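# Load a blank into the vise and sort all parts

## Task

Put one plain gray aluminum blank on the vise's two low support bars, oriented like the blanks on the infeed plate (the pinned plate) or flipped over, with its long side pressed against the fixed jaw (the end block without hoses) and its short end pressed against the work stop (the short rod between the jaws). Every finished part must lie flat in the black outfeed tray with its pocket facing up. Every other blank, aluminum or brass, must sit entirely on the infeed plate, not stacked on another blank, right side up or flipped, and not propped on the pins. Any finished part or blank left anywhere else means failure, and nothing may be held in place only by the robot at the end.

## Robot and tools

Robot: two arms, left_arm and right_arm, each with six revolute joints and a parallel gripper. One shared scene frame is used for all printed positions: origin on the table surface midway between the arms, +x pointing out over the table, +z up, left_arm toward +y. The arm names are labels, not sides of a camera image. Printed hand positions can be slightly off, worse when the arm is stretched far.

Gripper geometry: fingers point along the gripper's +z axis and the jaws move along its y axis. The reported end_effector_position is the point between the pads when closed; closed fingertips extend about 33 mm past it, fully open ones about 9 mm. Closing pushes the tips roughly 24 mm farther out, so keep that much clearance above a surface before closing.

Tool execute_actions. Argument actions is a list holding zero or one item. An empty list just reports the current state. An item with rows and optional steps is a motion: rows is a list of 1 to 15 rows, steps is 1 to 15 (default 15), each step lasting 1/30 s; each row is used for one step and the final row is reused for any remaining steps. An item with only steps (up to 300) is a wait that issues nothing new. Optional pictures (true/false) controls whether camera images come back; by default they do.

Each row is one flat list of 18 numbers covering both arms, always complete even if one arm stays still. Order: left_arm waist, shoulder, elbow, forearm roll, wrist pitch, wrist roll, then gripper position, force_limit, speed; then the same nine for right_arm. The six joint values are absolute target angles in radians (the same numbers the Joint positions line shows), not offsets. Stated ranges: waist, shoulder, forearm roll, wrist pitch and wrist roll -6.283 to 6.283; elbow -2.792 to 2.792. A target more than 0.010 rad beyond a range end, and farther out than the joint's last reported angle, gets the whole call rejected. True ends may differ by up to 0.010 rad; a target past the real end is clipped there and reported with "joint sent to its limit" (possibly about an earlier motion). Missing that message does not prove more travel is available.

The three gripper numbers are absolute settings scaled to [-1, 1]. position: +1 fully open (140 mm), about -0.8 pads touching, -1 closes until blocked. force_limit: about 14 N at -1, 60 N at 0, 107 N at +1 (for parts up to 40 mm wide). speed: jaw gap rate about 30 mm/s at -1, 140 at 0, 250 at +1. To leave a gripper unchanged, repeat its previous three numbers; a 0 is a real command. To grip, send -1 and confirm object_status = 2. Status codes: 0 moving, 1 blocked while opening, 2 blocked while closing (holding), 3 reached target or pads met (a thin item may still be held). Blocked fingers stay put until position changes by at least 0.01 or the object yields or slips. To squeeze harder while status is 2, raise force_limit and toggle position between -1 and -0.98. position_measured is in nonlinear counts: 3 fully open, 230 pads together.

Motion limits: joint target speeds are capped (waist and shoulder 2.09, elbow 3.14, wrist joints 3.93 rad/s) with 0.3 s acceleration and joints of one arm synchronized. Targets are held within a lead of the measured angle (0.456 rad waist and shoulder, 0.683 elbow, 0.854 wrist joints), and scaled back if they would move the gripper more than 70 mm from where it is, so large moves take several calls. Arms keep pursuing the last sent row while you think, until they settle or a step is HELD; after that only a new action moves them further. The simulation runs during your replies.

Result lines: the state line per arm gives end_effector_position (m), end_effector_quat_wxyz, and linear/angular velocities. Joint positions and Joint velocities list each arm's joints in column order; joint torques follow the same order, with per-unit offset, scale and noise, changing at rest only from contact or load. "joint command not followed" means the clearance check altered or blocked joint targets (the rest of the row still ran). HELD marks steps where your row was not sent fully. MOTOR HOT warns of heating from holding loads; OVER-TEMPERATURE FAULT means brakes are set until it cools.

Tool zoom_image: camera is cam_left_wrist or cam_right_wrist; region is [x0, y0, x1, y1] in pixels of that camera's latest image (672x504, origin top-left), at most 504 by 504.

Tool finished_scene: scene is the number of the current scene. Replying without any tool call ends everything.

Avoid: contact torque reaching a joint's load limit (waist and shoulder 309, elbow 145, wrist joints 40.9 N m, held weight included) or 144 N external force, either of which halts that arm for 10 s and cancels the rest of the call; collisions or pressing between the arms; dropping, slamming or shoving parts; anything leaving the table. Parts may be briefly tugged or loose objects nudged by disturbances, so recheck placements before finishing.

Each tool is called after "Emit:" as name([rows], argument=value, ...), one row to a line, values as JSON.

## Session

Emit:
execute_actions(actions=[])

Scene clock: 0.00 s of 6600.00 s.
left_arm: end_effector_position=(+0.2488, -0.0088, +0.1769) position_measured=3 object_status=3 end_effector_quat_wxyz=(-0.182, +0.757, -0.348, +0.522) end_effector_velocity=(+0.000, -0.000, +0.001) end_effector_angular_velocity=(-0.003, +0.001, -0.001) | right_arm: end_effector_position=(+0.6175, -0.2893, +0.3868) position_measured=3 object_status=3 end_effector_quat_wxyz=(+0.293, +0.365, +0.860, +0.204) end_effector_velocity=(-0.000, +0.001, +0.000) end_effector_angular_velocity=(-0.001, -0.001, +0.003)
Joint positions: left_arm=[-1.797  0.257  2.236  1.2    1.348 -0.147] | right_arm=[ 0.413 -0.247  2.032 -0.189  0.643 -0.283]
Joint velocities: left_arm=[ 0.    -0.002  0.     0.001 -0.001 -0.001] | right_arm=[ 0.002 -0.     0.    -0.001 -0.001 -0.   ]
Joint torques (N m, as the joint torque sensors report them, + toward a larger angle): no reading

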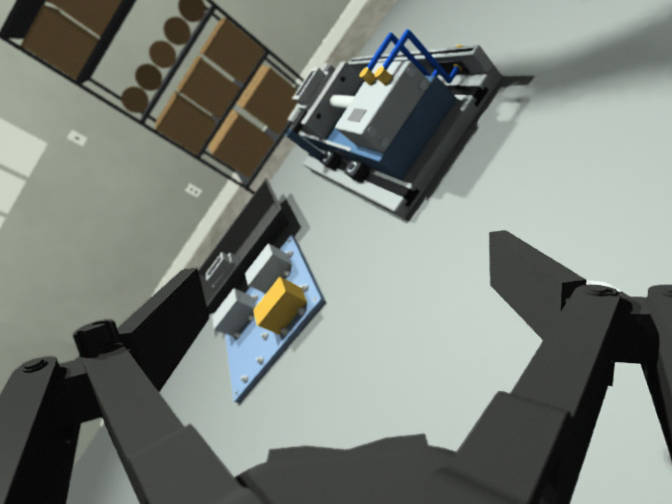

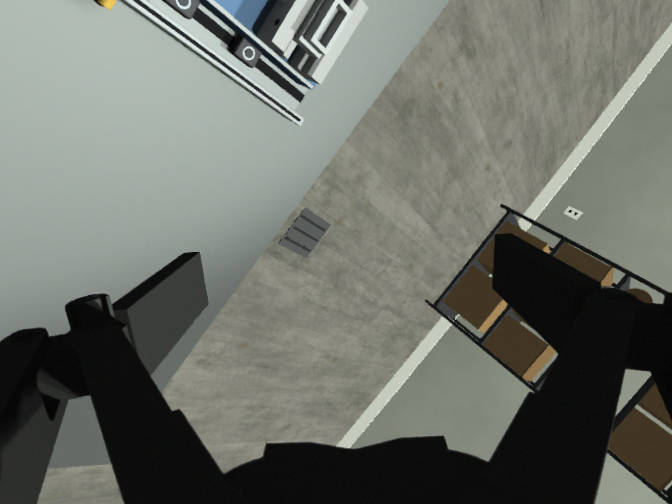

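Emit:
execute_actions([
  {"rows": [[-0.60,-0.102,1.468,0,1.776,0.935,1,0,0, 0.494,-0.102,1.468,0,1.776,2.065,1,0,0]], "steps": 15},
], pictures=false)

Emit:
execute_actions([
  {"steps": 60},
])

Scene clock: 41.17 s of 6600.00 s.
left_arm: end_effector_position=(+0.2856, +0.0159, +0.2833) position_measured=3 object_status=3 end_effector_quat_wxyz=(-0.232, +0.860, -0.242, +0.386) end_effector_velocity=(-0.006, -0.006, +0.002) end_effector_angular_velocity=(+0.005, +0.032, -0.000) | right_arm: end_effector_position=(+0.5372, -0.2659, +0.4912) position_measured=3 object_status=3 end_effector_quat_wxyz=(+0.059, +0.756, +0.643, +0.110) end_effector_velocity=(-0.264, +0.007, +0.200) end_effector_angular_velocity=(+0.428, +1.117, -2.511)
Joint positions: left_arm=[-1.617  0.131  1.977  0.862  1.498  0.191] | right_arm=[ 0.471 -0.144  1.63  -0.054  1.411  0.596]
Joint velocities: left_arm=[ 0.002  0.001 -0.023 -0.029  0.002  0.031] | right_arm=[ 0.093  0.167 -0.648  0.215  1.458  2.626]
Joint torques (N m, as the joint torque sensors report them, + toward a larger angle): left_arm=[ -1.75 -41.64 -33.31   3.58   1.56  -0.06] | right_arm=[  1.13 -31.98 -38.89   3.86  -0.58   0.24]
A step of this action was HELD (marked below), so the robot has no last target. An arm can still carry out its HELD step.
Steps of this call (steps 1 to 90: nothing new was sent; then 37.67 s passed at rest; steps 91 to 105: all 15 steps of this action). Readings (joint positions | what the end effector reports):
91: left_arm=[-1.797 0.257 2.236 1.200 1.348 -0.147] | right_arm=[0.413 -0.247 2.032 -0.189 0.643 -0.283] | left_arm position_measured=3 object_status=3 | right_arm position_measured=3 object_status=3
92: left_arm=[-1.793 0.254 2.230 1.191 1.352 -0.138] | right_arm=[0.414 -0.246 2.027 -0.187 0.652 -0.274] | left_arm position_measured=3 object_status=3 | right_arm position_measured=3 object_status=3
94: left_arm=[-1.761 0.229 2.182 1.132 1.382 -0.078] | right_arm=[0.419 -0.236 1.988 -0.174 0.712 -0.214] | left_arm position_measured=3 object_status=3 | right_arm position_measured=3 object_status=3
98: left_arm=[-1.667 0.162 2.043 0.956 1.462 0.097] | right_arm=[0.442 -0.195 1.828 -0.120 0.975 0.049] | left_arm position_measured=3 object_status=3 | right_arm position_measured=3 object_status=3
101: left_arm=[-1.612 0.128 1.970 0.857 1.499 0.193] | right_arm=[0.456 -0.169 1.730 -0.088 1.185 0.270] | left_arm position_measured=3 object_status=3 | right_arm position_measured=3 object_status=3 HELD
102: left_arm=[-1.616 0.131 1.977 0.862 1.498 0.190] | right_arm=[0.460 -0.162 1.702 -0.078 1.247 0.346] | left_arm position_measured=3 object_status=3 | right_arm position_measured=3 object_status=3 HELD
105: the state above
joint command not followed: on one or more control steps a check withheld the commanded joint targets of the left arm, and it was not sent them on those steps.
cause: the commanded joint targets would bring a part of the robot too close to another arm (a part of this arm just beyond joint 4 (forearm roll) and a part of the other arm just beyond its joint 4 (forearm roll)); next, command targets that bring no part of the robot closer to that arm.

Scene clock: 43.17 s of 6600.00 s.
left_arm: end_effector_position=(+0.2883, +0.0423, +0.3437) position_measured=3 object_status=3 end_effector_quat_wxyz=(-0.217, +0.922, -0.209, +0.241) end_effector_velocity=(-0.000, +0.000, -0.000) end_effector_angular_velocity=(-0.000, +0.001, +0.000) | right_arm: end_effector_position=(+0.4891, -0.2660, +0.5297) position_measured=3 object_status=3 end_effector_quat_wxyz=(+0.008, +0.902, +0.430, +0.039) end_effector_velocity=(-0.000, +0.000, +0.001) end_effector_angular_velocity=(+0.001, -0.002, +0.001)
Joint positions: left_arm=[-1.471  0.057  1.814  0.589  1.587  0.428] | right_arm=[ 0.487 -0.115  1.519 -0.017  1.661  1.126]
Joint velocities: left_arm=[ 0.    -0.     0.001 -0.001 -0.001 -0.   ] | right_arm=[ 0.    -0.001 -0.    -0.    -0.    -0.001]
Joint torques (N m, as the joint torque sensors report them, + toward a larger angle): left_arm=[ -1.42 -43.   -38.59   5.05   1.28   0.21] | right_arm=[ -1.37 -32.95 -40.37   4.39  -0.1    0.2 ]
Steps of this call (steps 1 to 60: nothing new was sent). Readings (joint positions | what the end effector reports):
1: left_arm=[-1.617 0.131 1.976 0.861 1.498 0.192] | right_arm=[0.474 -0.138 1.609 -0.047 1.459 0.687] | left_arm position_measured=3 object_status=3 | right_arm position_measured=3 object_status=3
2: left_arm=[-1.616 0.131 1.975 0.860 1.499 0.193] | right_arm=[0.477 -0.133 1.589 -0.040 1.503 0.778] | left_arm position_measured=3 object_status=3 | right_arm position_measured=3 object_status=3
4: left_arm=[-1.615 0.130 1.973 0.857 1.500 0.195] | right_arm=[0.481 -0.125 1.556 -0.029 1.577 0.938] | left_arm position_measured=3 object_status=3 | right_arm position_measured=3 object_status=3
8: left_arm=[-1.609 0.127 1.967 0.846 1.503 0.205] | right_arm=[0.486 -0.116 1.522 -0.018 1.655 1.113] | left_arm position_measured=3 object_status=3 | right_arm position_measured=3 object_status=3
60: the state above

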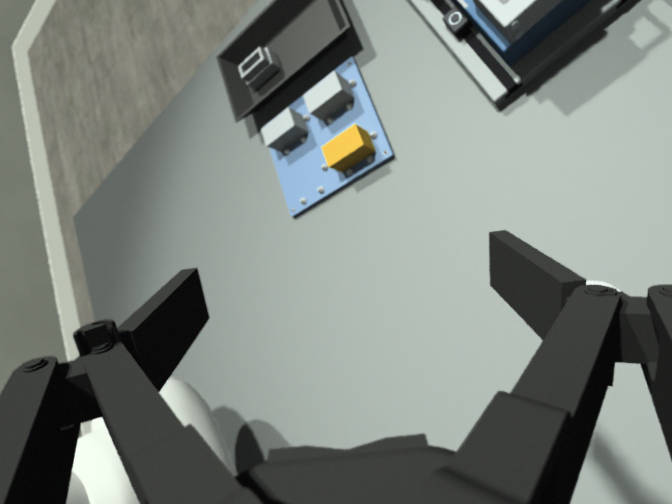

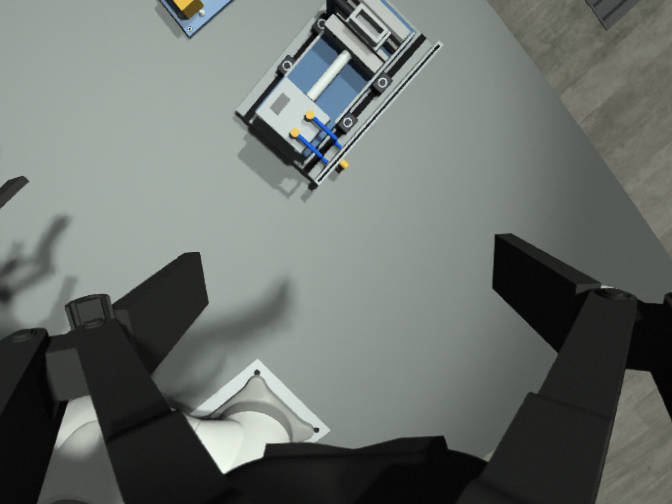

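Emit:
execute_actions([
  {"rows": [[-1.471,0.057,1.814,0.589,1.587,0.428,1,0,0, -0.2,-0.115,1.519,0,1.70,0.2,1,0,0]], "steps": 15},
], pictures=false)

Emit:
execute_actions([
  {"rows": [[-0.60,-0.102,1.468,0,1.776,0.935,1,0,0, -0.2,-0.115,1.519,0,1.70,0.2,1,0,0]], "steps": 15},
], pictures=false)

Emit:
execute_actions([
  {"steps": 45},
])

Scene clock: 59.17 s of 6600.00 s.
left_arm: end_effector_position=(+0.2884, +0.0422, +0.3437) position_measured=3 object_status=3 end_effector_quat_wxyz=(-0.217, +0.923, -0.208, +0.241) end_effector_velocity=(+0.000, -0.001, -0.000) end_effector_angular_velocity=(-0.003, -0.000, -0.000) | right_arm: end_effector_position=(+0.5388, -0.4335, +0.5292) position_measured=3 object_status=3 end_effector_quat_wxyz=(+0.015, +0.857, +0.515, +0.023) end_effector_velocity=(+0.053, -0.417, -0.002) end_effector_angular_velocity=(-0.039, +0.047, +0.124)
Joint positions: left_arm=[-1.471  0.057  1.814  0.589  1.587  0.428] | right_arm=[ 0.13  -0.115  1.519 -0.007  1.684  0.579]
Joint velocities: left_arm=[ 0.     0.    -0.     0.    -0.003 -0.002] | right_arm=[-0.856  0.002 -0.     0.018  0.042 -0.979]
Joint torques (N m, as the joint torque sensors report them, + toward a larger angle): left_arm=[  1.   -43.81 -38.45   4.81   0.89   0.32] | right_arm=[  1.36 -34.69 -40.28   4.56  -0.36   0.27]
Steps of this call (steps 1 to 90: nothing new was sent; then 12.50 s passed at rest; steps 91 to 105: all 15 steps of this action). Readings (joint positions | what the end effector reports):
91: left_arm=[-1.471 0.057 1.814 0.589 1.587 0.428] | right_arm=[0.487 -0.115 1.519 -0.017 1.661 1.126] | left_arm position_measured=3 object_status=3 | right_arm position_measured=3 object_status=3
92: left_arm=[-1.471 0.057 1.814 0.589 1.587 0.428] | right_arm=[0.482 -0.115 1.519 -0.017 1.661 1.117] | left_arm position_measured=3 object_status=3 | right_arm position_measured=3 object_status=3
94: left_arm=[-1.471 0.057 1.814 0.589 1.587 0.428] | right_arm=[0.451 -0.115 1.519 -0.016 1.664 1.057] | left_arm position_measured=3 object_status=3 | right_arm position_measured=3 object_status=3
98: left_arm=[-1.471 0.057 1.814 0.589 1.587 0.428] | right_arm=[0.332 -0.115 1.519 -0.012 1.673 0.841] | left_arm position_measured=3 object_status=3 | right_arm position_measured=3 object_status=3
105: the state above

Scene clock: 59.67 s of 6600.00 s.
left_arm: end_effector_position=(+0.3511, +0.1147, +0.4609) position_measured=3 object_status=3 end_effector_quat_wxyz=(-0.108, +0.984, -0.132, +0.055) end_effector_velocity=(+0.227, +0.232, +0.206) end_effector_angular_velocity=(-0.442, +0.441, +0.551) | right_arm: end_effector_position=(+0.5328, -0.5937, +0.5289) position_measured=3 object_status=3 end_effector_quat_wxyz=(+0.014, +0.844, +0.536, +0.013) end_effector_velocity=(-0.001, -0.003, +0.000) end_effector_angular_velocity=(-0.000, +0.000, +0.007)
Joint positions: left_arm=[-1.074 -0.044  1.594  0.214  1.707  0.75 ] | right_arm=[-0.2   -0.115  1.519  0.     1.7    0.201]
Joint velocities: left_arm=[ 0.977 -0.146 -0.318 -0.539  0.173  0.465] | right_arm=[-0.007 -0.001  0.     0.     0.001 -0.014]
Joint torques (N m, as the joint torque sensors report them, + toward a larger angle): left_arm=[ -5.55 -31.04 -36.77   4.73   0.82   0.25] | right_arm=[  0.31 -33.77 -38.87   4.42  -0.03   0.17]
Steps of this call (steps 1 to 15: all 15 steps of this action). Readings (joint positions | what the end effector reports):
1: left_arm=[-1.471 0.057 1.814 0.589 1.587 0.428] | right_arm=[0.101 -0.115 1.519 -0.006 1.686 0.546] | left_arm position_measured=3 object_status=3 | right_arm position_measured=3 object_status=3
2: left_arm=[-1.466 0.056 1.810 0.582 1.588 0.433] | right_arm=[0.072 -0.115 1.519 -0.006 1.687 0.513] | left_arm position_measured=3 object_status=3 | right_arm position_measured=3 object_status=3
4: left_arm=[-1.435 0.045 1.786 0.541 1.602 0.469] | right_arm=[0.014 -0.115 1.519 -0.004 1.690 0.446] | left_arm position_measured=3 object_status=3 | right_arm position_measured=3 object_status=3
8: left_arm=[-1.305 0.003 1.697 0.390 1.651 0.599] | right_arm=[-0.102 -0.115 1.519 -0.002 1.695 0.313] | left_arm position_measured=3 object_status=3 | right_arm position_measured=3 object_status=3
15: the state above

Scene clock: 61.17 s of 6600.00 s.
left_arm: end_effector_position=(+0.4474, +0.2509, +0.5504) position_measured=3 object_status=3 end_effector_quat_wxyz=(-0.000, +1.000, +0.003, -0.000) end_effector_velocity=(+0.000, -0.000, +0.000) end_effector_angular_velocity=(-0.001, -0.001, +0.000) | right_arm: end_effector_position=(+0.5328, -0.5939, +0.5289) position_measured=3 object_status=3 end_effector_quat_wxyz=(+0.014, +0.844, +0.536, +0.013) end_effector_velocity=(+0.000, -0.001, -0.000) end_effector_angular_velocity=(-0.001, +0.000, -0.001)
Joint positions: left_arm=[-0.6   -0.102  1.468 -0.     1.776  0.935] | right_arm=[-0.2   -0.115  1.519  0.     1.7    0.2  ]
Joint velocities: left_arm=[ 0.    -0.    -0.    -0.    -0.001 -0.   ] | right_arm=[-0.001  0.    -0.    -0.001 -0.    -0.   ]
Joint torques (N m, as the joint torque sensors report them, + toward a larger angle): left_arm=[  1.23 -28.24 -39.48   4.46   0.16   0.27] | right_arm=[  2.36 -33.06 -39.57   4.38   0.01   0.11]
Steps of this call (steps 1 to 45: the robot went on to your last target). Readings (joint positions | what the end effector reports):
1: left_arm=[-1.041 -0.049 1.584 0.197 1.713 0.765] | right_arm=[-0.200 -0.115 1.519 0.000 1.700 0.200] | left_arm position_measured=3 object_status=3 | right_arm position_measured=3 object_status=3
2: left_arm=[-1.009 -0.053 1.574 0.181 1.718 0.779] | right_arm=[-0.200 -0.115 1.519 0.000 1.700 0.200] | left_arm position_measured=3 object_status=3 | right_arm position_measured=3 object_status=3
4: left_arm=[-0.943 -0.061 1.557 0.151 1.727 0.805] | right_arm=[-0.200 -0.115 1.519 0.000 1.700 0.200] | left_arm position_measured=3 object_status=3 | right_arm position_measured=3 object_status=3
8: left_arm=[-0.813 -0.077 1.523 0.094 1.746 0.854] | right_arm=[-0.200 -0.115 1.519 0.000 1.700 0.200] | left_arm position_measured=3 object_status=3 | right_arm position_measured=3 object_status=3
45: the state above
All arms were judged still, so your last target was given up. Only a new action makes them travel on or press farther. Fingers that are still opening or closing keep moving.

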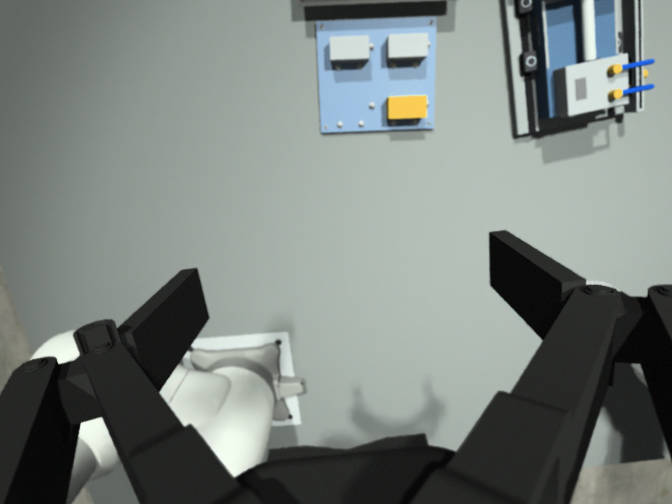

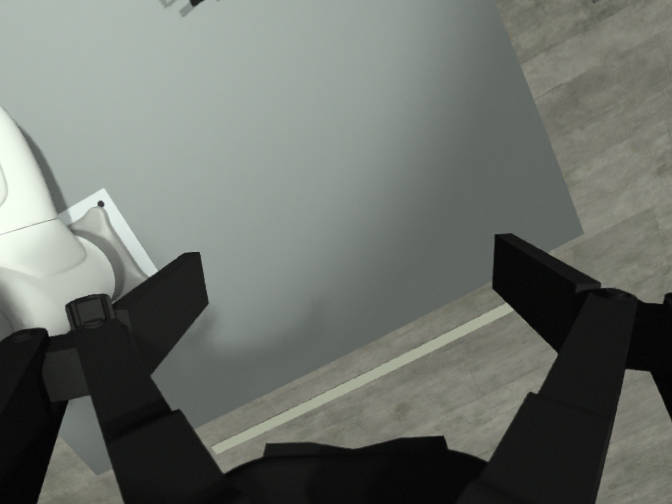

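Emit:
zoom_image(camera="cam_left_wrist", region=[290, 0, 672, 150])

Region (290, 0, 672, 150) of cam_left_wrist's 672x504 image, scaled by 1.319, with more detail than that image has; it fills the top 198 rows of this view, and the rest is white.

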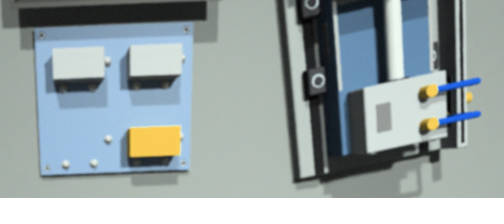

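Emit:
execute_actions([
  {"rows": [[-0.546,0.256,1.170,0,1.716,0.993,1,0,0, -0.2,-0.115,1.519,0,1.70,0.2,1,0,0]], "steps": 15},
], pictures=false)

Emit:
execute_actions([
  {"steps": 20},
])

Scene clock: 76.93 s of 6600.00 s.
left_arm: end_effector_position=(+0.6163, +0.1653, +0.5142) position_measured=3 object_status=3 end_effector_quat_wxyz=(-0.000, +1.000, +0.002, -0.000) end_effector_velocity=(+0.382, -0.172, -0.145) end_effector_angular_velocity=(+0.001, +0.003, -0.008) | right_arm: end_effector_position=(+0.5328, -0.5939, +0.5289) position_measured=3 object_status=3 end_effector_quat_wxyz=(+0.014, +0.844, +0.536, +0.013) end_effector_velocity=(+0.001, +0.000, -0.000) end_effector_angular_velocity=(-0.000, -0.001, +0.001)
Joint positions: left_arm=[-0.555  0.197  1.219 -0.     1.726  0.983] | right_arm=[-0.2   -0.115  1.519 -0.     1.7    0.2  ]
Joint velocities: left_arm=[ 0.1    0.67  -0.554 -0.001 -0.113  0.108] | right_arm=[ 0.001  0.    -0.    -0.    -0.002 -0.   ]
Joint torques (N m, as the joint torque sensors report them, + toward a larger angle): left_arm=[  0.19 -62.27 -37.73   4.41   0.16   0.37] | right_arm=[ -2.02 -32.36 -39.8    4.24   0.02   0.35]
Steps of this call (steps 1 to 90: nothing new was sent; then 12.27 s passed at rest; steps 91 to 105: all 15 steps of this action). Readings (joint positions | what the end effector reports):
91: left_arm=[-0.600 -0.102 1.468 -0.000 1.776 0.935] | right_arm=[-0.200 -0.115 1.519 -0.000 1.700 0.200] | left_arm position_measured=3 object_status=3 | right_arm position_measured=3 object_status=3
92: left_arm=[-0.599 -0.098 1.464 -0.000 1.776 0.936] | right_arm=[-0.200 -0.115 1.519 -0.000 1.700 0.200] | left_arm position_measured=3 object_status=3 | right_arm position_measured=3 object_status=3
94: left_arm=[-0.594 -0.066 1.437 -0.000 1.770 0.941] | right_arm=[-0.200 -0.115 1.519 -0.000 1.700 0.200] | left_arm position_measured=3 object_status=3 | right_arm position_measured=3 object_status=3
98: left_arm=[-0.580 0.034 1.355 -0.000 1.753 0.957] | right_arm=[-0.200 -0.115 1.519 -0.000 1.700 0.200] | left_arm position_measured=3 object_status=3 | right_arm position_measured=3 object_status=3
105: the state above

Scene clock: 77.60 s of 6600.00 s.
left_arm: end_effector_position=(+0.6502, +0.1505, +0.5004) position_measured=3 object_status=3 end_effector_quat_wxyz=(-0.000, +1.000, +0.001, -0.000) end_effector_velocity=(-0.000, +0.000, +0.000) end_effector_angular_velocity=(+0.001, -0.000, -0.001) | right_arm: end_effector_position=(+0.5328, -0.5939, +0.5289) position_measured=3 object_status=3 end_effector_quat_wxyz=(+0.014, +0.844, +0.536, +0.013) end_effector_velocity=(+0.001, -0.000, -0.001) end_effector_angular_velocity=(+0.001, +0.002, -0.001)
Joint positions: left_arm=[-0.546  0.256  1.17  -0.     1.716  0.993] | right_arm=[-0.2   -0.115  1.519 -0.     1.7    0.2  ]
Joint velocities: left_arm=[-0.    -0.001  0.001  0.001  0.     0.001] | right_arm=[-0.     0.003 -0.     0.     0.     0.001]
Joint torques (N m, as the joint torque sensors report them, + toward a larger angle): left_arm=[  0.13 -64.41 -39.42   4.4    0.05   0.35] | right_arm=[ -1.38 -31.99 -40.18   4.12  -0.29   0.22]
Steps of this call (steps 1 to 20: the robot went on to your last target). Readings (joint positions | what the end effector reports):
1: left_arm=[-0.552 0.218 1.202 -0.000 1.722 0.987] | right_arm=[-0.200 -0.115 1.519 -0.000 1.700 0.200] | left_arm position_measured=3 object_status=3 | right_arm position_measured=3 object_status=3
2: left_arm=[-0.549 0.235 1.188 -0.000 1.720 0.990] | right_arm=[-0.200 -0.115 1.519 -0.000 1.700 0.200] | left_arm position_measured=3 object_status=3 | right_arm position_measured=3 object_status=3
4: left_arm=[-0.546 0.253 1.173 -0.000 1.717 0.992] | right_arm=[-0.200 -0.115 1.519 -0.000 1.700 0.200] | left_arm position_measured=3 object_status=3 | right_arm position_measured=3 object_status=3
8: left_arm=[-0.546 0.256 1.170 -0.000 1.716 0.993] | right_arm=[-0.200 -0.115 1.519 -0.000 1.700 0.200] | left_arm position_measured=3 object_status=3 | right_arm position_measured=3 object_status=3
20: the state above

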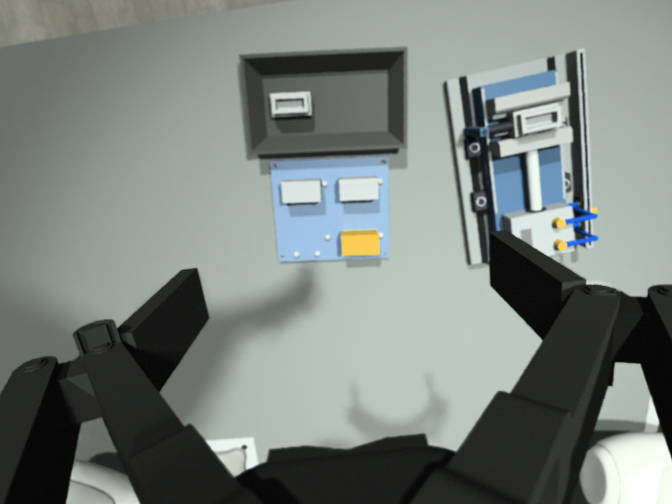

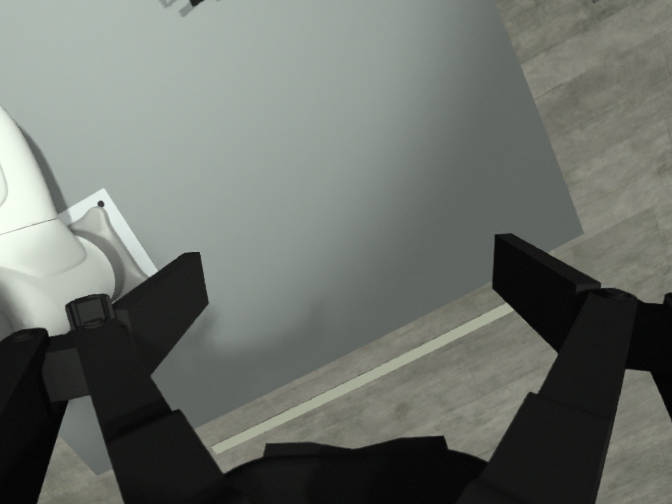

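Emit:
zoom_image(camera="cam_left_wrist", region=[230, 40, 430, 280])

Emit:
zoom_image(camera="cam_left_wrist", region=[430, 40, 630, 280])

Region (230, 40, 430, 280) of cam_left_wrist's 672x504 image, scaled by 2.100, with more detail than that image has.

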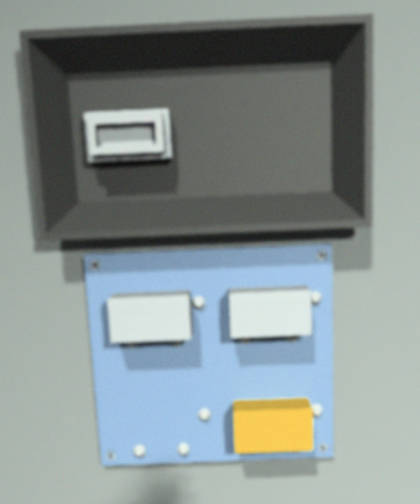

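Region (430, 40, 630, 280) of cam_left_wrist's 672x504 image, scaled by 2.100, with more detail than that image has.

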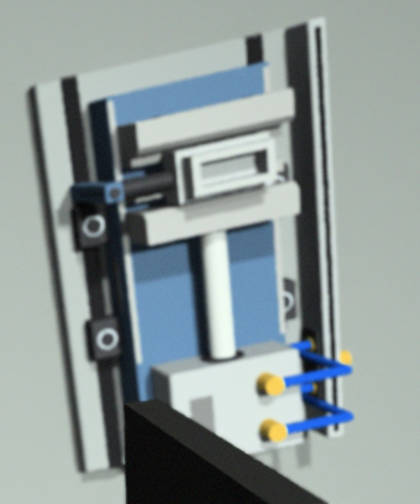

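Emit:
execute_actions([
  {"rows": [[-0.546,0.2535,1.442,0,1.446,0.993,1,0,0, -0.2,-0.115,1.519,0,1.70,0.2,1,0,0]], "steps": 15},
], pictures=false)

Emit:
execute_actions([
  {"steps": 15},
])

Scene clock: 113.47 s of 6600.00 s.
left_arm: end_effector_position=(+0.6505, +0.1503, +0.3513) position_measured=3 object_status=3 end_effector_quat_wxyz=(+0.000, +1.000, +0.001, +0.000) end_effector_velocity=(-0.000, -0.000, -0.009) end_effector_angular_velocity=(-0.000, -0.001, -0.001) | right_arm: end_effector_position=(+0.5328, -0.5939, +0.5289) position_measured=3 object_status=3 end_effector_quat_wxyz=(+0.014, +0.844, +0.536, +0.013) end_effector_velocity=(-0.001, -0.000, +0.001) end_effector_angular_velocity=(-0.000, -0.000, -0.000)
Joint positions: left_arm=[-0.546  0.253  1.441 -0.     1.447  0.993] | right_arm=[-0.2   -0.115  1.519  0.     1.7    0.2  ]
Joint velocities: left_arm=[-0.001  0.001  0.015  0.    -0.017  0.   ] | right_arm=[-0.001 -0.002  0.     0.     0.001 -0.001]
Joint torques (N m, as the joint torque sensors report them, + toward a larger angle): left_arm=[ -1.47 -62.06 -38.79   4.11  -0.12   0.25] | right_arm=[ -0.65 -32.33 -38.99   4.34  -0.43   0.05]
Steps of this call (steps 1 to 15: the robot went on to your last target; steps 16 to 90: nothing new was sent; then 32.37 s passed at rest; steps 91 to 105: all 15 steps of this action). Readings (joint positions | what the end effector reports):
91: left_arm=[-0.546 0.256 1.170 0.000 1.716 0.993] | right_arm=[-0.200 -0.115 1.519 -0.000 1.700 0.200] | left_arm position_measured=3 object_status=3 | right_arm position_measured=3 object_status=3
92: left_arm=[-0.546 0.256 1.176 0.000 1.709 0.993] | right_arm=[-0.200 -0.115 1.519 -0.000 1.700 0.200] | left_arm position_measured=3 object_status=3 | right_arm position_measured=3 object_status=3
94: left_arm=[-0.546 0.256 1.224 0.000 1.661 0.993] | right_arm=[-0.200 -0.115 1.519 -0.000 1.700 0.200] | left_arm position_measured=3 object_status=3 | right_arm position_measured=3 object_status=3
98: left_arm=[-0.546 0.255 1.347 0.000 1.541 0.993] | right_arm=[-0.200 -0.115 1.519 -0.000 1.700 0.200] | left_arm position_measured=3 object_status=3 | right_arm position_measured=3 object_status=3
105: the state above

Scene clock: 113.97 s of 6600.00 s.
left_arm: end_effector_position=(+0.6503, +0.1504, +0.3507) position_measured=3 object_status=3 end_effector_quat_wxyz=(+0.000, +1.000, +0.001, +0.000) end_effector_velocity=(+0.000, +0.001, -0.000) end_effector_angular_velocity=(+0.001, +0.002, +0.003) | right_arm: end_effector_position=(+0.5328, -0.5939, +0.5289) position_measured=3 object_status=3 end_effector_quat_wxyz=(+0.014, +0.844, +0.536, +0.013) end_effector_velocity=(+0.000, +0.000, -0.000) end_effector_angular_velocity=(+0.000, -0.000, +0.001)
Joint positions: left_arm=[-0.546  0.253  1.442 -0.     1.446  0.993] | right_arm=[-0.2   -0.115  1.519 -0.     1.7    0.2  ]
Joint velocities: left_arm=[ 0.001  0.001 -0.     0.     0.002 -0.001] | right_arm=[ 0.     0.    -0.     0.    -0.    -0.001]
Joint torques (N m, as the joint torque sensors report them, + toward a larger angle): left_arm=[  0.07 -65.5  -39.59   4.41   0.6    0.2 ] | right_arm=[ -1.83 -32.41 -39.92   4.38  -0.07   0.09]
Steps of this call (steps 1 to 15: the robot went on to your last target). Readings (joint positions | what the end effector reports):
1: left_arm=[-0.546 0.253 1.441 -0.000 1.446 0.993] | right_arm=[-0.200 -0.115 1.519 -0.000 1.700 0.200] | left_arm position_measured=3 object_status=3 | right_arm position_measured=3 object_status=3
2: left_arm=[-0.546 0.253 1.442 -0.000 1.446 0.993] | right_arm=[-0.200 -0.115 1.519 -0.000 1.700 0.200] | left_arm position_measured=3 object_status=3 | right_arm position_measured=3 object_status=3
4: left_arm=[-0.546 0.253 1.442 -0.000 1.446 0.993] | right_arm=[-0.200 -0.115 1.519 -0.000 1.700 0.200] | left_arm position_measured=3 object_status=3 | right_arm position_measured=3 object_status=3
8: left_arm=[-0.546 0.253 1.442 -0.000 1.446 0.993] | right_arm=[-0.200 -0.115 1.519 -0.000 1.700 0.200] | left_arm position_measured=3 object_status=3 | right_arm position_measured=3 object_status=3
15: the state above
All arms were judged still, so your last target was given up. Only a new action makes them travel on or press farther. Fingers that are still opening or closing keep moving.

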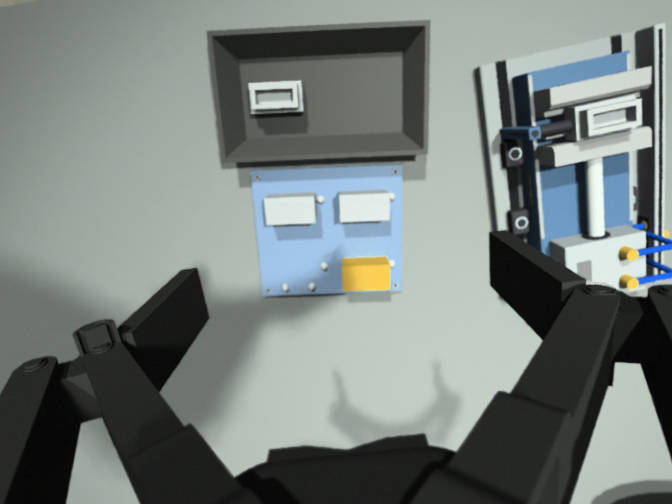

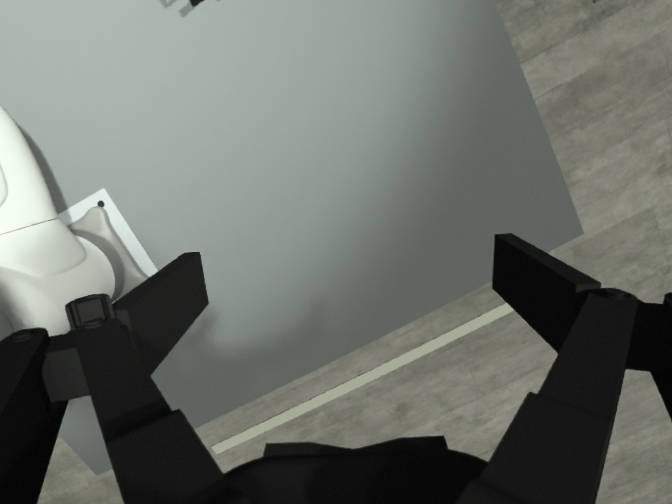

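Emit:
zoom_image(camera="cam_left_wrist", region=[190, 10, 450, 310])

Emit:
zoom_image(camera="cam_left_wrist", region=[460, 10, 672, 310])

Region (190, 10, 450, 310) of cam_left_wrist's 672x504 image, scaled by 1.680, with more detail than that image has; it fills the left 437 columns of this view, and the rest is white.

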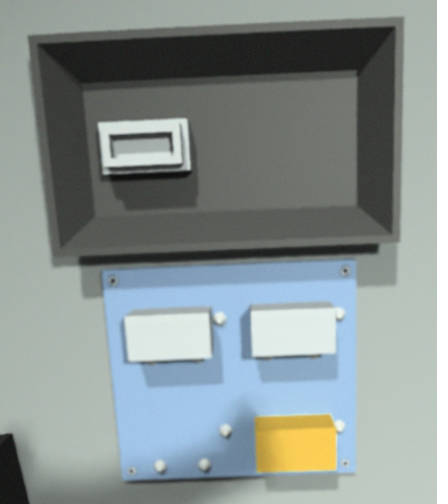

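Region (460, 10, 672, 310) of cam_left_wrist's 672x504 image, scaled by 1.680, with more detail than that image has; it fills the left 356 columns of this view, and the rest is white.

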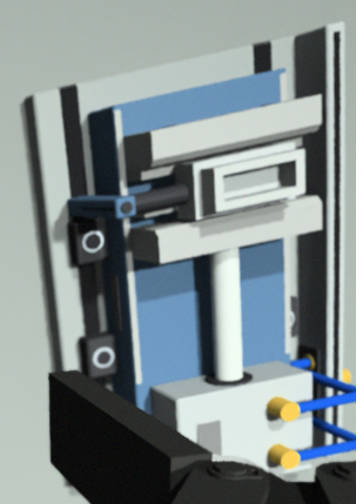

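Emit:
execute_actions([
  {"rows": [[-0.819,0.502,1.182,0,1.458,0.720,1,0,0, -0.2,-0.115,1.519,0,1.70,0.2,1,0,0]], "steps": 15},
], pictures=false)

Emit:
execute_actions([
  {"steps": 20},
])

Scene clock: 184.70 s of 6600.00 s.
left_arm: end_effector_position=(+0.6381, -0.0641, +0.3114) position_measured=3 object_status=3 end_effector_quat_wxyz=(-0.000, +1.000, +0.001, -0.000) end_effector_velocity=(-0.107, -0.470, -0.110) end_effector_angular_velocity=(+0.002, +0.002, -0.002) | right_arm: end_effector_position=(+0.5328, -0.5939, +0.5289) position_measured=3 object_status=3 end_effector_quat_wxyz=(+0.014, +0.844, +0.536, +0.013) end_effector_velocity=(-0.000, -0.001, +0.000) end_effector_angular_velocity=(+0.000, -0.000, -0.004)
Joint positions: left_arm=[-0.772  0.459  1.227  0.     1.456  0.767] | right_arm=[-0.2   -0.115  1.519 -0.     1.7    0.2  ]
Joint velocities: left_arm=[-0.486  0.442 -0.462 -0.     0.022 -0.484] | right_arm=[-0.002 -0.    -0.     0.     0.     0.002]
Joint torques (N m, as the joint torque sensors report them, + toward a larger angle): left_arm=[ -2.87 -85.95 -39.02   4.12   0.5   -0.14] | right_arm=[  0.09 -34.55 -40.69   4.2   -0.18   0.36]
Steps of this call (steps 1 to 90: nothing new was sent; then 67.23 s passed at rest; steps 91 to 105: all 15 steps of this action). Readings (joint positions | what the end effector reports):
91: left_arm=[-0.546 0.254 1.442 0.000 1.446 0.993] | right_arm=[-0.200 -0.115 1.519 -0.000 1.700 0.200] | left_arm position_measured=3 object_status=3 | right_arm position_measured=3 object_status=3
92: left_arm=[-0.550 0.258 1.438 0.000 1.446 0.989] | right_arm=[-0.200 -0.115 1.519 -0.000 1.700 0.200] | left_arm position_measured=3 object_status=3 | right_arm position_measured=3 object_status=3
94: left_arm=[-0.581 0.286 1.408 0.000 1.447 0.957] | right_arm=[-0.200 -0.115 1.519 -0.000 1.700 0.200] | left_arm position_measured=3 object_status=3 | right_arm position_measured=3 object_status=3
98: left_arm=[-0.654 0.352 1.339 0.000 1.451 0.885] | right_arm=[-0.200 -0.115 1.519 -0.000 1.700 0.200] | left_arm position_measured=3 object_status=3 | right_arm position_measured=3 object_status=3
105: the state above

Scene clock: 185.37 s of 6600.00 s.
left_arm: end_effector_position=(+0.6261, -0.1096, +0.3003) position_measured=3 object_status=3 end_effector_quat_wxyz=(-0.000, +1.000, +0.001, -0.000) end_effector_velocity=(-0.000, -0.001, +0.001) end_effector_angular_velocity=(-0.001, -0.000, -0.003) | right_arm: end_effector_position=(+0.5328, -0.5939, +0.5289) position_measured=3 object_status=3 end_effector_quat_wxyz=(+0.014, +0.844, +0.536, +0.013) end_effector_velocity=(-0.001, -0.001, +0.000) end_effector_angular_velocity=(+0.000, -0.000, -0.003)
Joint positions: left_arm=[-0.819  0.502  1.182  0.     1.458  0.72 ] | right_arm=[-0.2   -0.115  1.519 -0.     1.7    0.2  ]
Joint velocities: left_arm=[-0.001 -0.    -0.001 -0.001 -0.     0.002] | right_arm=[-0.002 -0.001  0.     0.     0.001  0.001]
Joint torques (N m, as the joint torque sensors report them, + toward a larger angle): left_arm=[ -2.51 -88.22 -40.     4.48   0.35   0.17] | right_arm=[  0.26 -33.46 -40.48   4.43  -0.2    0.14]
Steps of this call (steps 1 to 20: the robot went on to your last target). Readings (joint positions | what the end effector reports):
1: left_arm=[-0.788 0.474 1.212 0.000 1.457 0.751] | right_arm=[-0.200 -0.115 1.519 -0.000 1.700 0.200] | left_arm position_measured=3 object_status=3 | right_arm position_measured=3 object_status=3
2: left_arm=[-0.802 0.486 1.199 0.000 1.457 0.738] | right_arm=[-0.200 -0.115 1.519 -0.000 1.700 0.200] | left_arm position_measured=3 object_status=3 | right_arm position_measured=3 object_status=3
4: left_arm=[-0.816 0.499 1.185 0.000 1.458 0.723] | right_arm=[-0.200 -0.115 1.519 -0.000 1.700 0.200] | left_arm position_measured=3 object_status=3 | right_arm position_measured=3 object_status=3
8: left_arm=[-0.819 0.502 1.182 0.000 1.458 0.720] | right_arm=[-0.200 -0.115 1.519 -0.000 1.700 0.200] | left_arm position_measured=3 object_status=3 | right_arm position_measured=3 object_status=3
20: the state above

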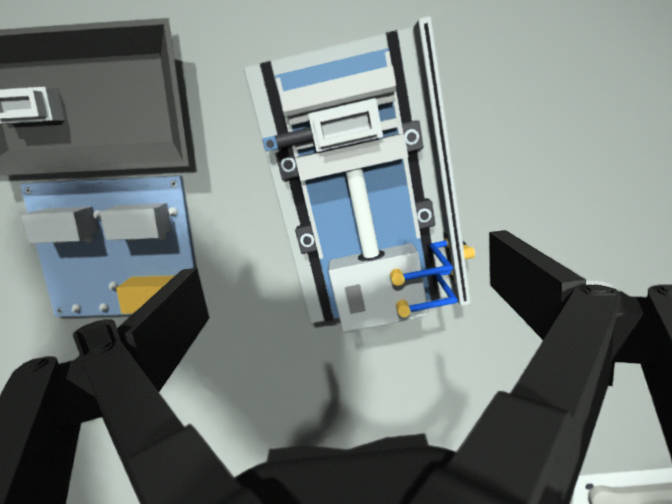

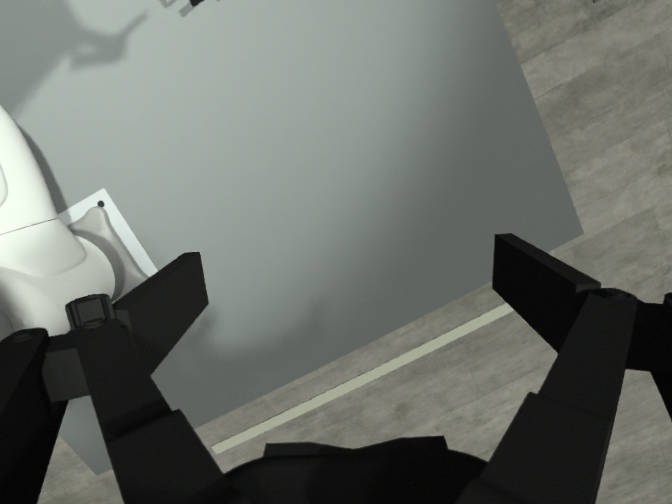

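Emit:
zoom_image(camera="cam_left_wrist", region=[250, 40, 450, 200])

Region (250, 40, 450, 200) of cam_left_wrist's 672x504 image, scaled by 2.520, with more detail than that image has; it fills the top 403 rows of this view, and the rest is white.

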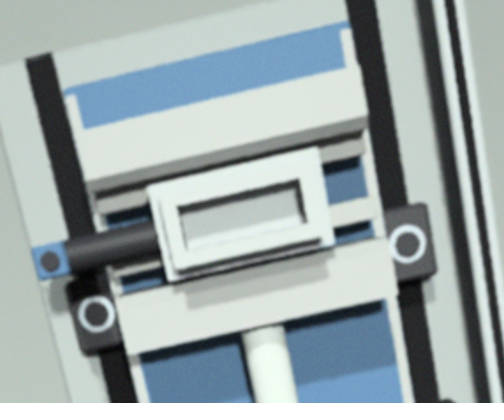

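Emit:
execute_actions([
  {"rows": [[-0.558,0.105,1.712,0,1.325,0.981,1,0,0, 0.333,0.246,1.635,0,1.260,-2.848,1,0,0]], "steps": 15},
], pictures=false)

Emit:
execute_actions([
  {"steps": 35},
])

Scene clock: 225.50 s of 6600.00 s.
left_arm: end_effector_position=(+0.6004, +0.0962, +0.3107) position_measured=3 object_status=3 end_effector_quat_wxyz=(-0.000, +1.000, +0.001, -0.000) end_effector_velocity=(-0.132, +0.454, -0.018) end_effector_angular_velocity=(-0.003, -0.003, +0.001) | right_arm: end_effector_position=(+0.6444, -0.4741, +0.4070) position_measured=3 object_status=3 end_effector_quat_wxyz=(+0.008, +0.591, +0.807, +0.006) end_effector_velocity=(+0.163, +0.309, -0.260) end_effector_angular_velocity=(-0.028, +0.037, +1.871)
Joint positions: left_arm=[-0.65   0.245  1.526 -0.     1.372  0.889] | right_arm=[ 0.043  0.055  1.574 -0.     1.493 -0.302]
Joint velocities: left_arm=[ 0.388 -0.59   0.784 -0.    -0.198  0.386] | right_arm=[ 0.514  0.337  0.108  0.    -0.409 -1.357]
Joint torques (N m, as the joint torque sensors report them, + toward a larger angle): left_arm=[ -4.1  -66.84 -38.45   4.03   0.45  -0.16] | right_arm=[ -4.52 -53.45 -39.98   4.26   0.07  -0.28]
Steps of this call (steps 1 to 15: the robot went on to your last target; steps 16 to 90: nothing new was sent; then 36.63 s passed at rest; steps 91 to 105: all 15 steps of this action). Readings (joint positions | what the end effector reports):
91: left_arm=[-0.819 0.502 1.182 -0.000 1.458 0.720] | right_arm=[-0.200 -0.115 1.519 -0.000 1.700 0.199] | left_arm position_measured=3 object_status=3 | right_arm position_measured=3 object_status=3
92: left_arm=[-0.816 0.498 1.188 -0.000 1.457 0.722] | right_arm=[-0.196 -0.112 1.520 -0.000 1.696 0.191] | left_arm position_measured=3 object_status=3 | right_arm position_measured=3 object_status=3
94: left_arm=[-0.796 0.467 1.230 -0.000 1.446 0.744] | right_arm=[-0.165 -0.088 1.528 -0.000 1.665 0.132] | left_arm position_measured=3 object_status=3 | right_arm position_measured=3 object_status=3
98: left_arm=[-0.741 0.384 1.340 -0.000 1.418 0.798] | right_arm=[-0.086 -0.030 1.546 -0.000 1.596 -0.015] | left_arm position_measured=3 object_status=3 | right_arm position_measured=3 object_status=3
105: the state above

Scene clock: 226.67 s of 6600.00 s.
left_arm: end_effector_position=(+0.5601, +0.2003, +0.3003) position_measured=3 object_status=3 end_effector_quat_wxyz=(-0.000, +1.000, +0.001, -0.000) end_effector_velocity=(-0.000, +0.000, -0.000) end_effector_angular_velocity=(-0.000, +0.001, +0.001) | right_arm: end_effector_position=(+0.6900, -0.2796, +0.2507) position_measured=3 object_status=3 end_effector_quat_wxyz=(-0.000, +0.707, -0.707, +0.000) end_effector_velocity=(+0.000, +0.001, -0.001) end_effector_angular_velocity=(-0.000, -0.001, +0.006)
Joint positions: left_arm=[-0.558  0.105  1.712  0.     1.325  0.981] | right_arm=[ 0.333  0.246  1.635 -0.     1.26  -2.848]
Joint velocities: left_arm=[ 0.001 -0.001  0.001 -0.001 -0.    -0.001] | right_arm=[ 0.002  0.001  0.    -0.001 -0.001 -0.004]
Joint torques (N m, as the joint torque sensors report them, + toward a larger angle): left_arm=[ -2.68 -49.91 -38.84   4.4    0.35   0.22] | right_arm=[  0.99 -69.46 -38.79   4.06  -0.1    0.21]
Steps of this call (steps 1 to 35: the robot went on to your last target). Readings (joint positions | what the end effector reports):
1: left_arm=[-0.637 0.225 1.552 -0.000 1.365 0.902] | right_arm=[0.060 0.066 1.577 -0.000 1.479 -0.349] | left_arm position_measured=3 object_status=3 | right_arm position_measured=3 object_status=3
2: left_arm=[-0.624 0.205 1.579 -0.000 1.358 0.915] | right_arm=[0.077 0.077 1.581 -0.000 1.466 -0.398] | left_arm position_measured=3 object_status=3 | right_arm position_measured=3 object_status=3
4: left_arm=[-0.597 0.165 1.632 -0.000 1.345 0.942] | right_arm=[0.109 0.099 1.588 -0.000 1.439 -0.502] | left_arm position_measured=3 object_status=3 | right_arm position_measured=3 object_status=3
8: left_arm=[-0.561 0.109 1.706 -0.000 1.327 0.978] | right_arm=[0.171 0.139 1.601 -0.000 1.390 -0.739] | left_arm position_measured=3 object_status=3 | right_arm position_measured=3 object_status=3
35: the state above

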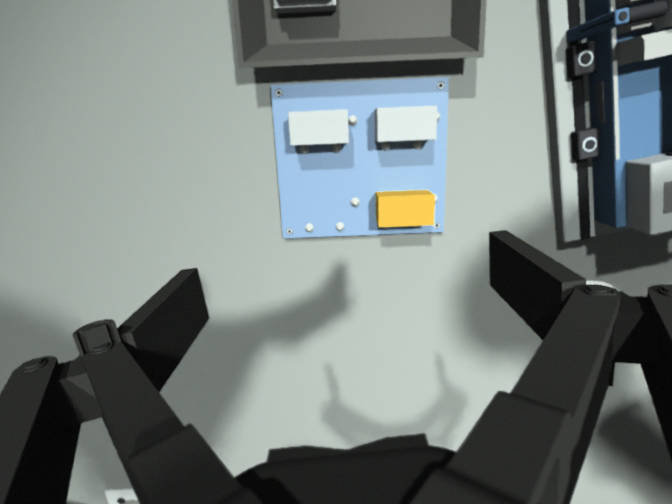

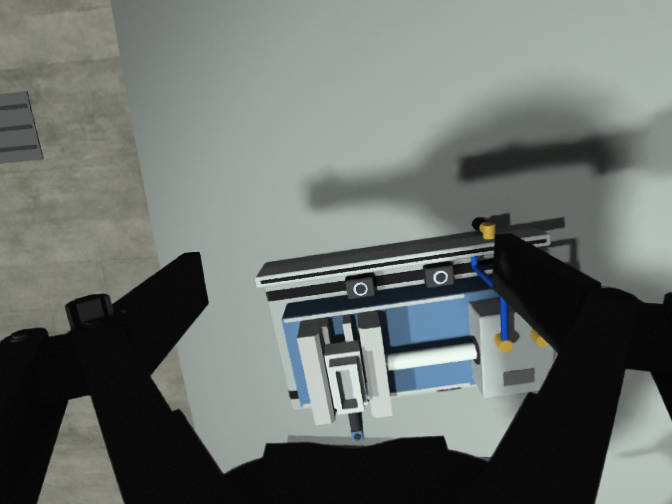

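Emit:
zoom_image(camera="cam_right_wrist", region=[270, 290, 450, 450])

Emit:
zoom_image(camera="cam_left_wrist", region=[260, 70, 460, 250])

Region (270, 290, 450, 450) of cam_right_wrist's 672x504 image, scaled by 2.800, with more detail than that image has.

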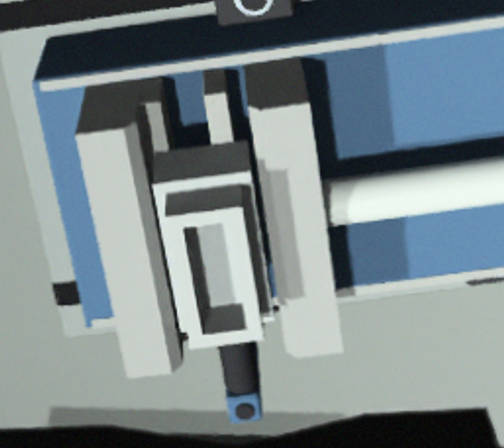

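Region (260, 70, 460, 250) of cam_left_wrist's 672x504 image, scaled by 2.520, with more detail than that image has; it fills the top 454 rows of this view, and the rest is white.

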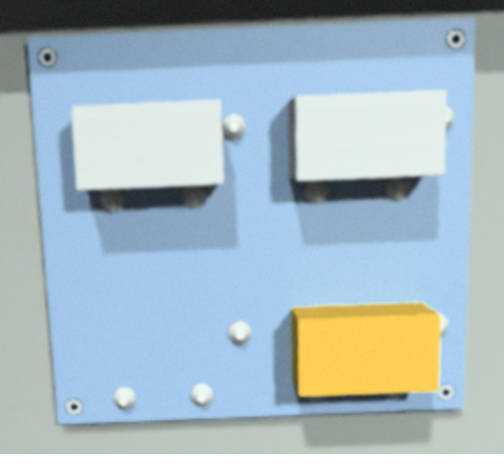

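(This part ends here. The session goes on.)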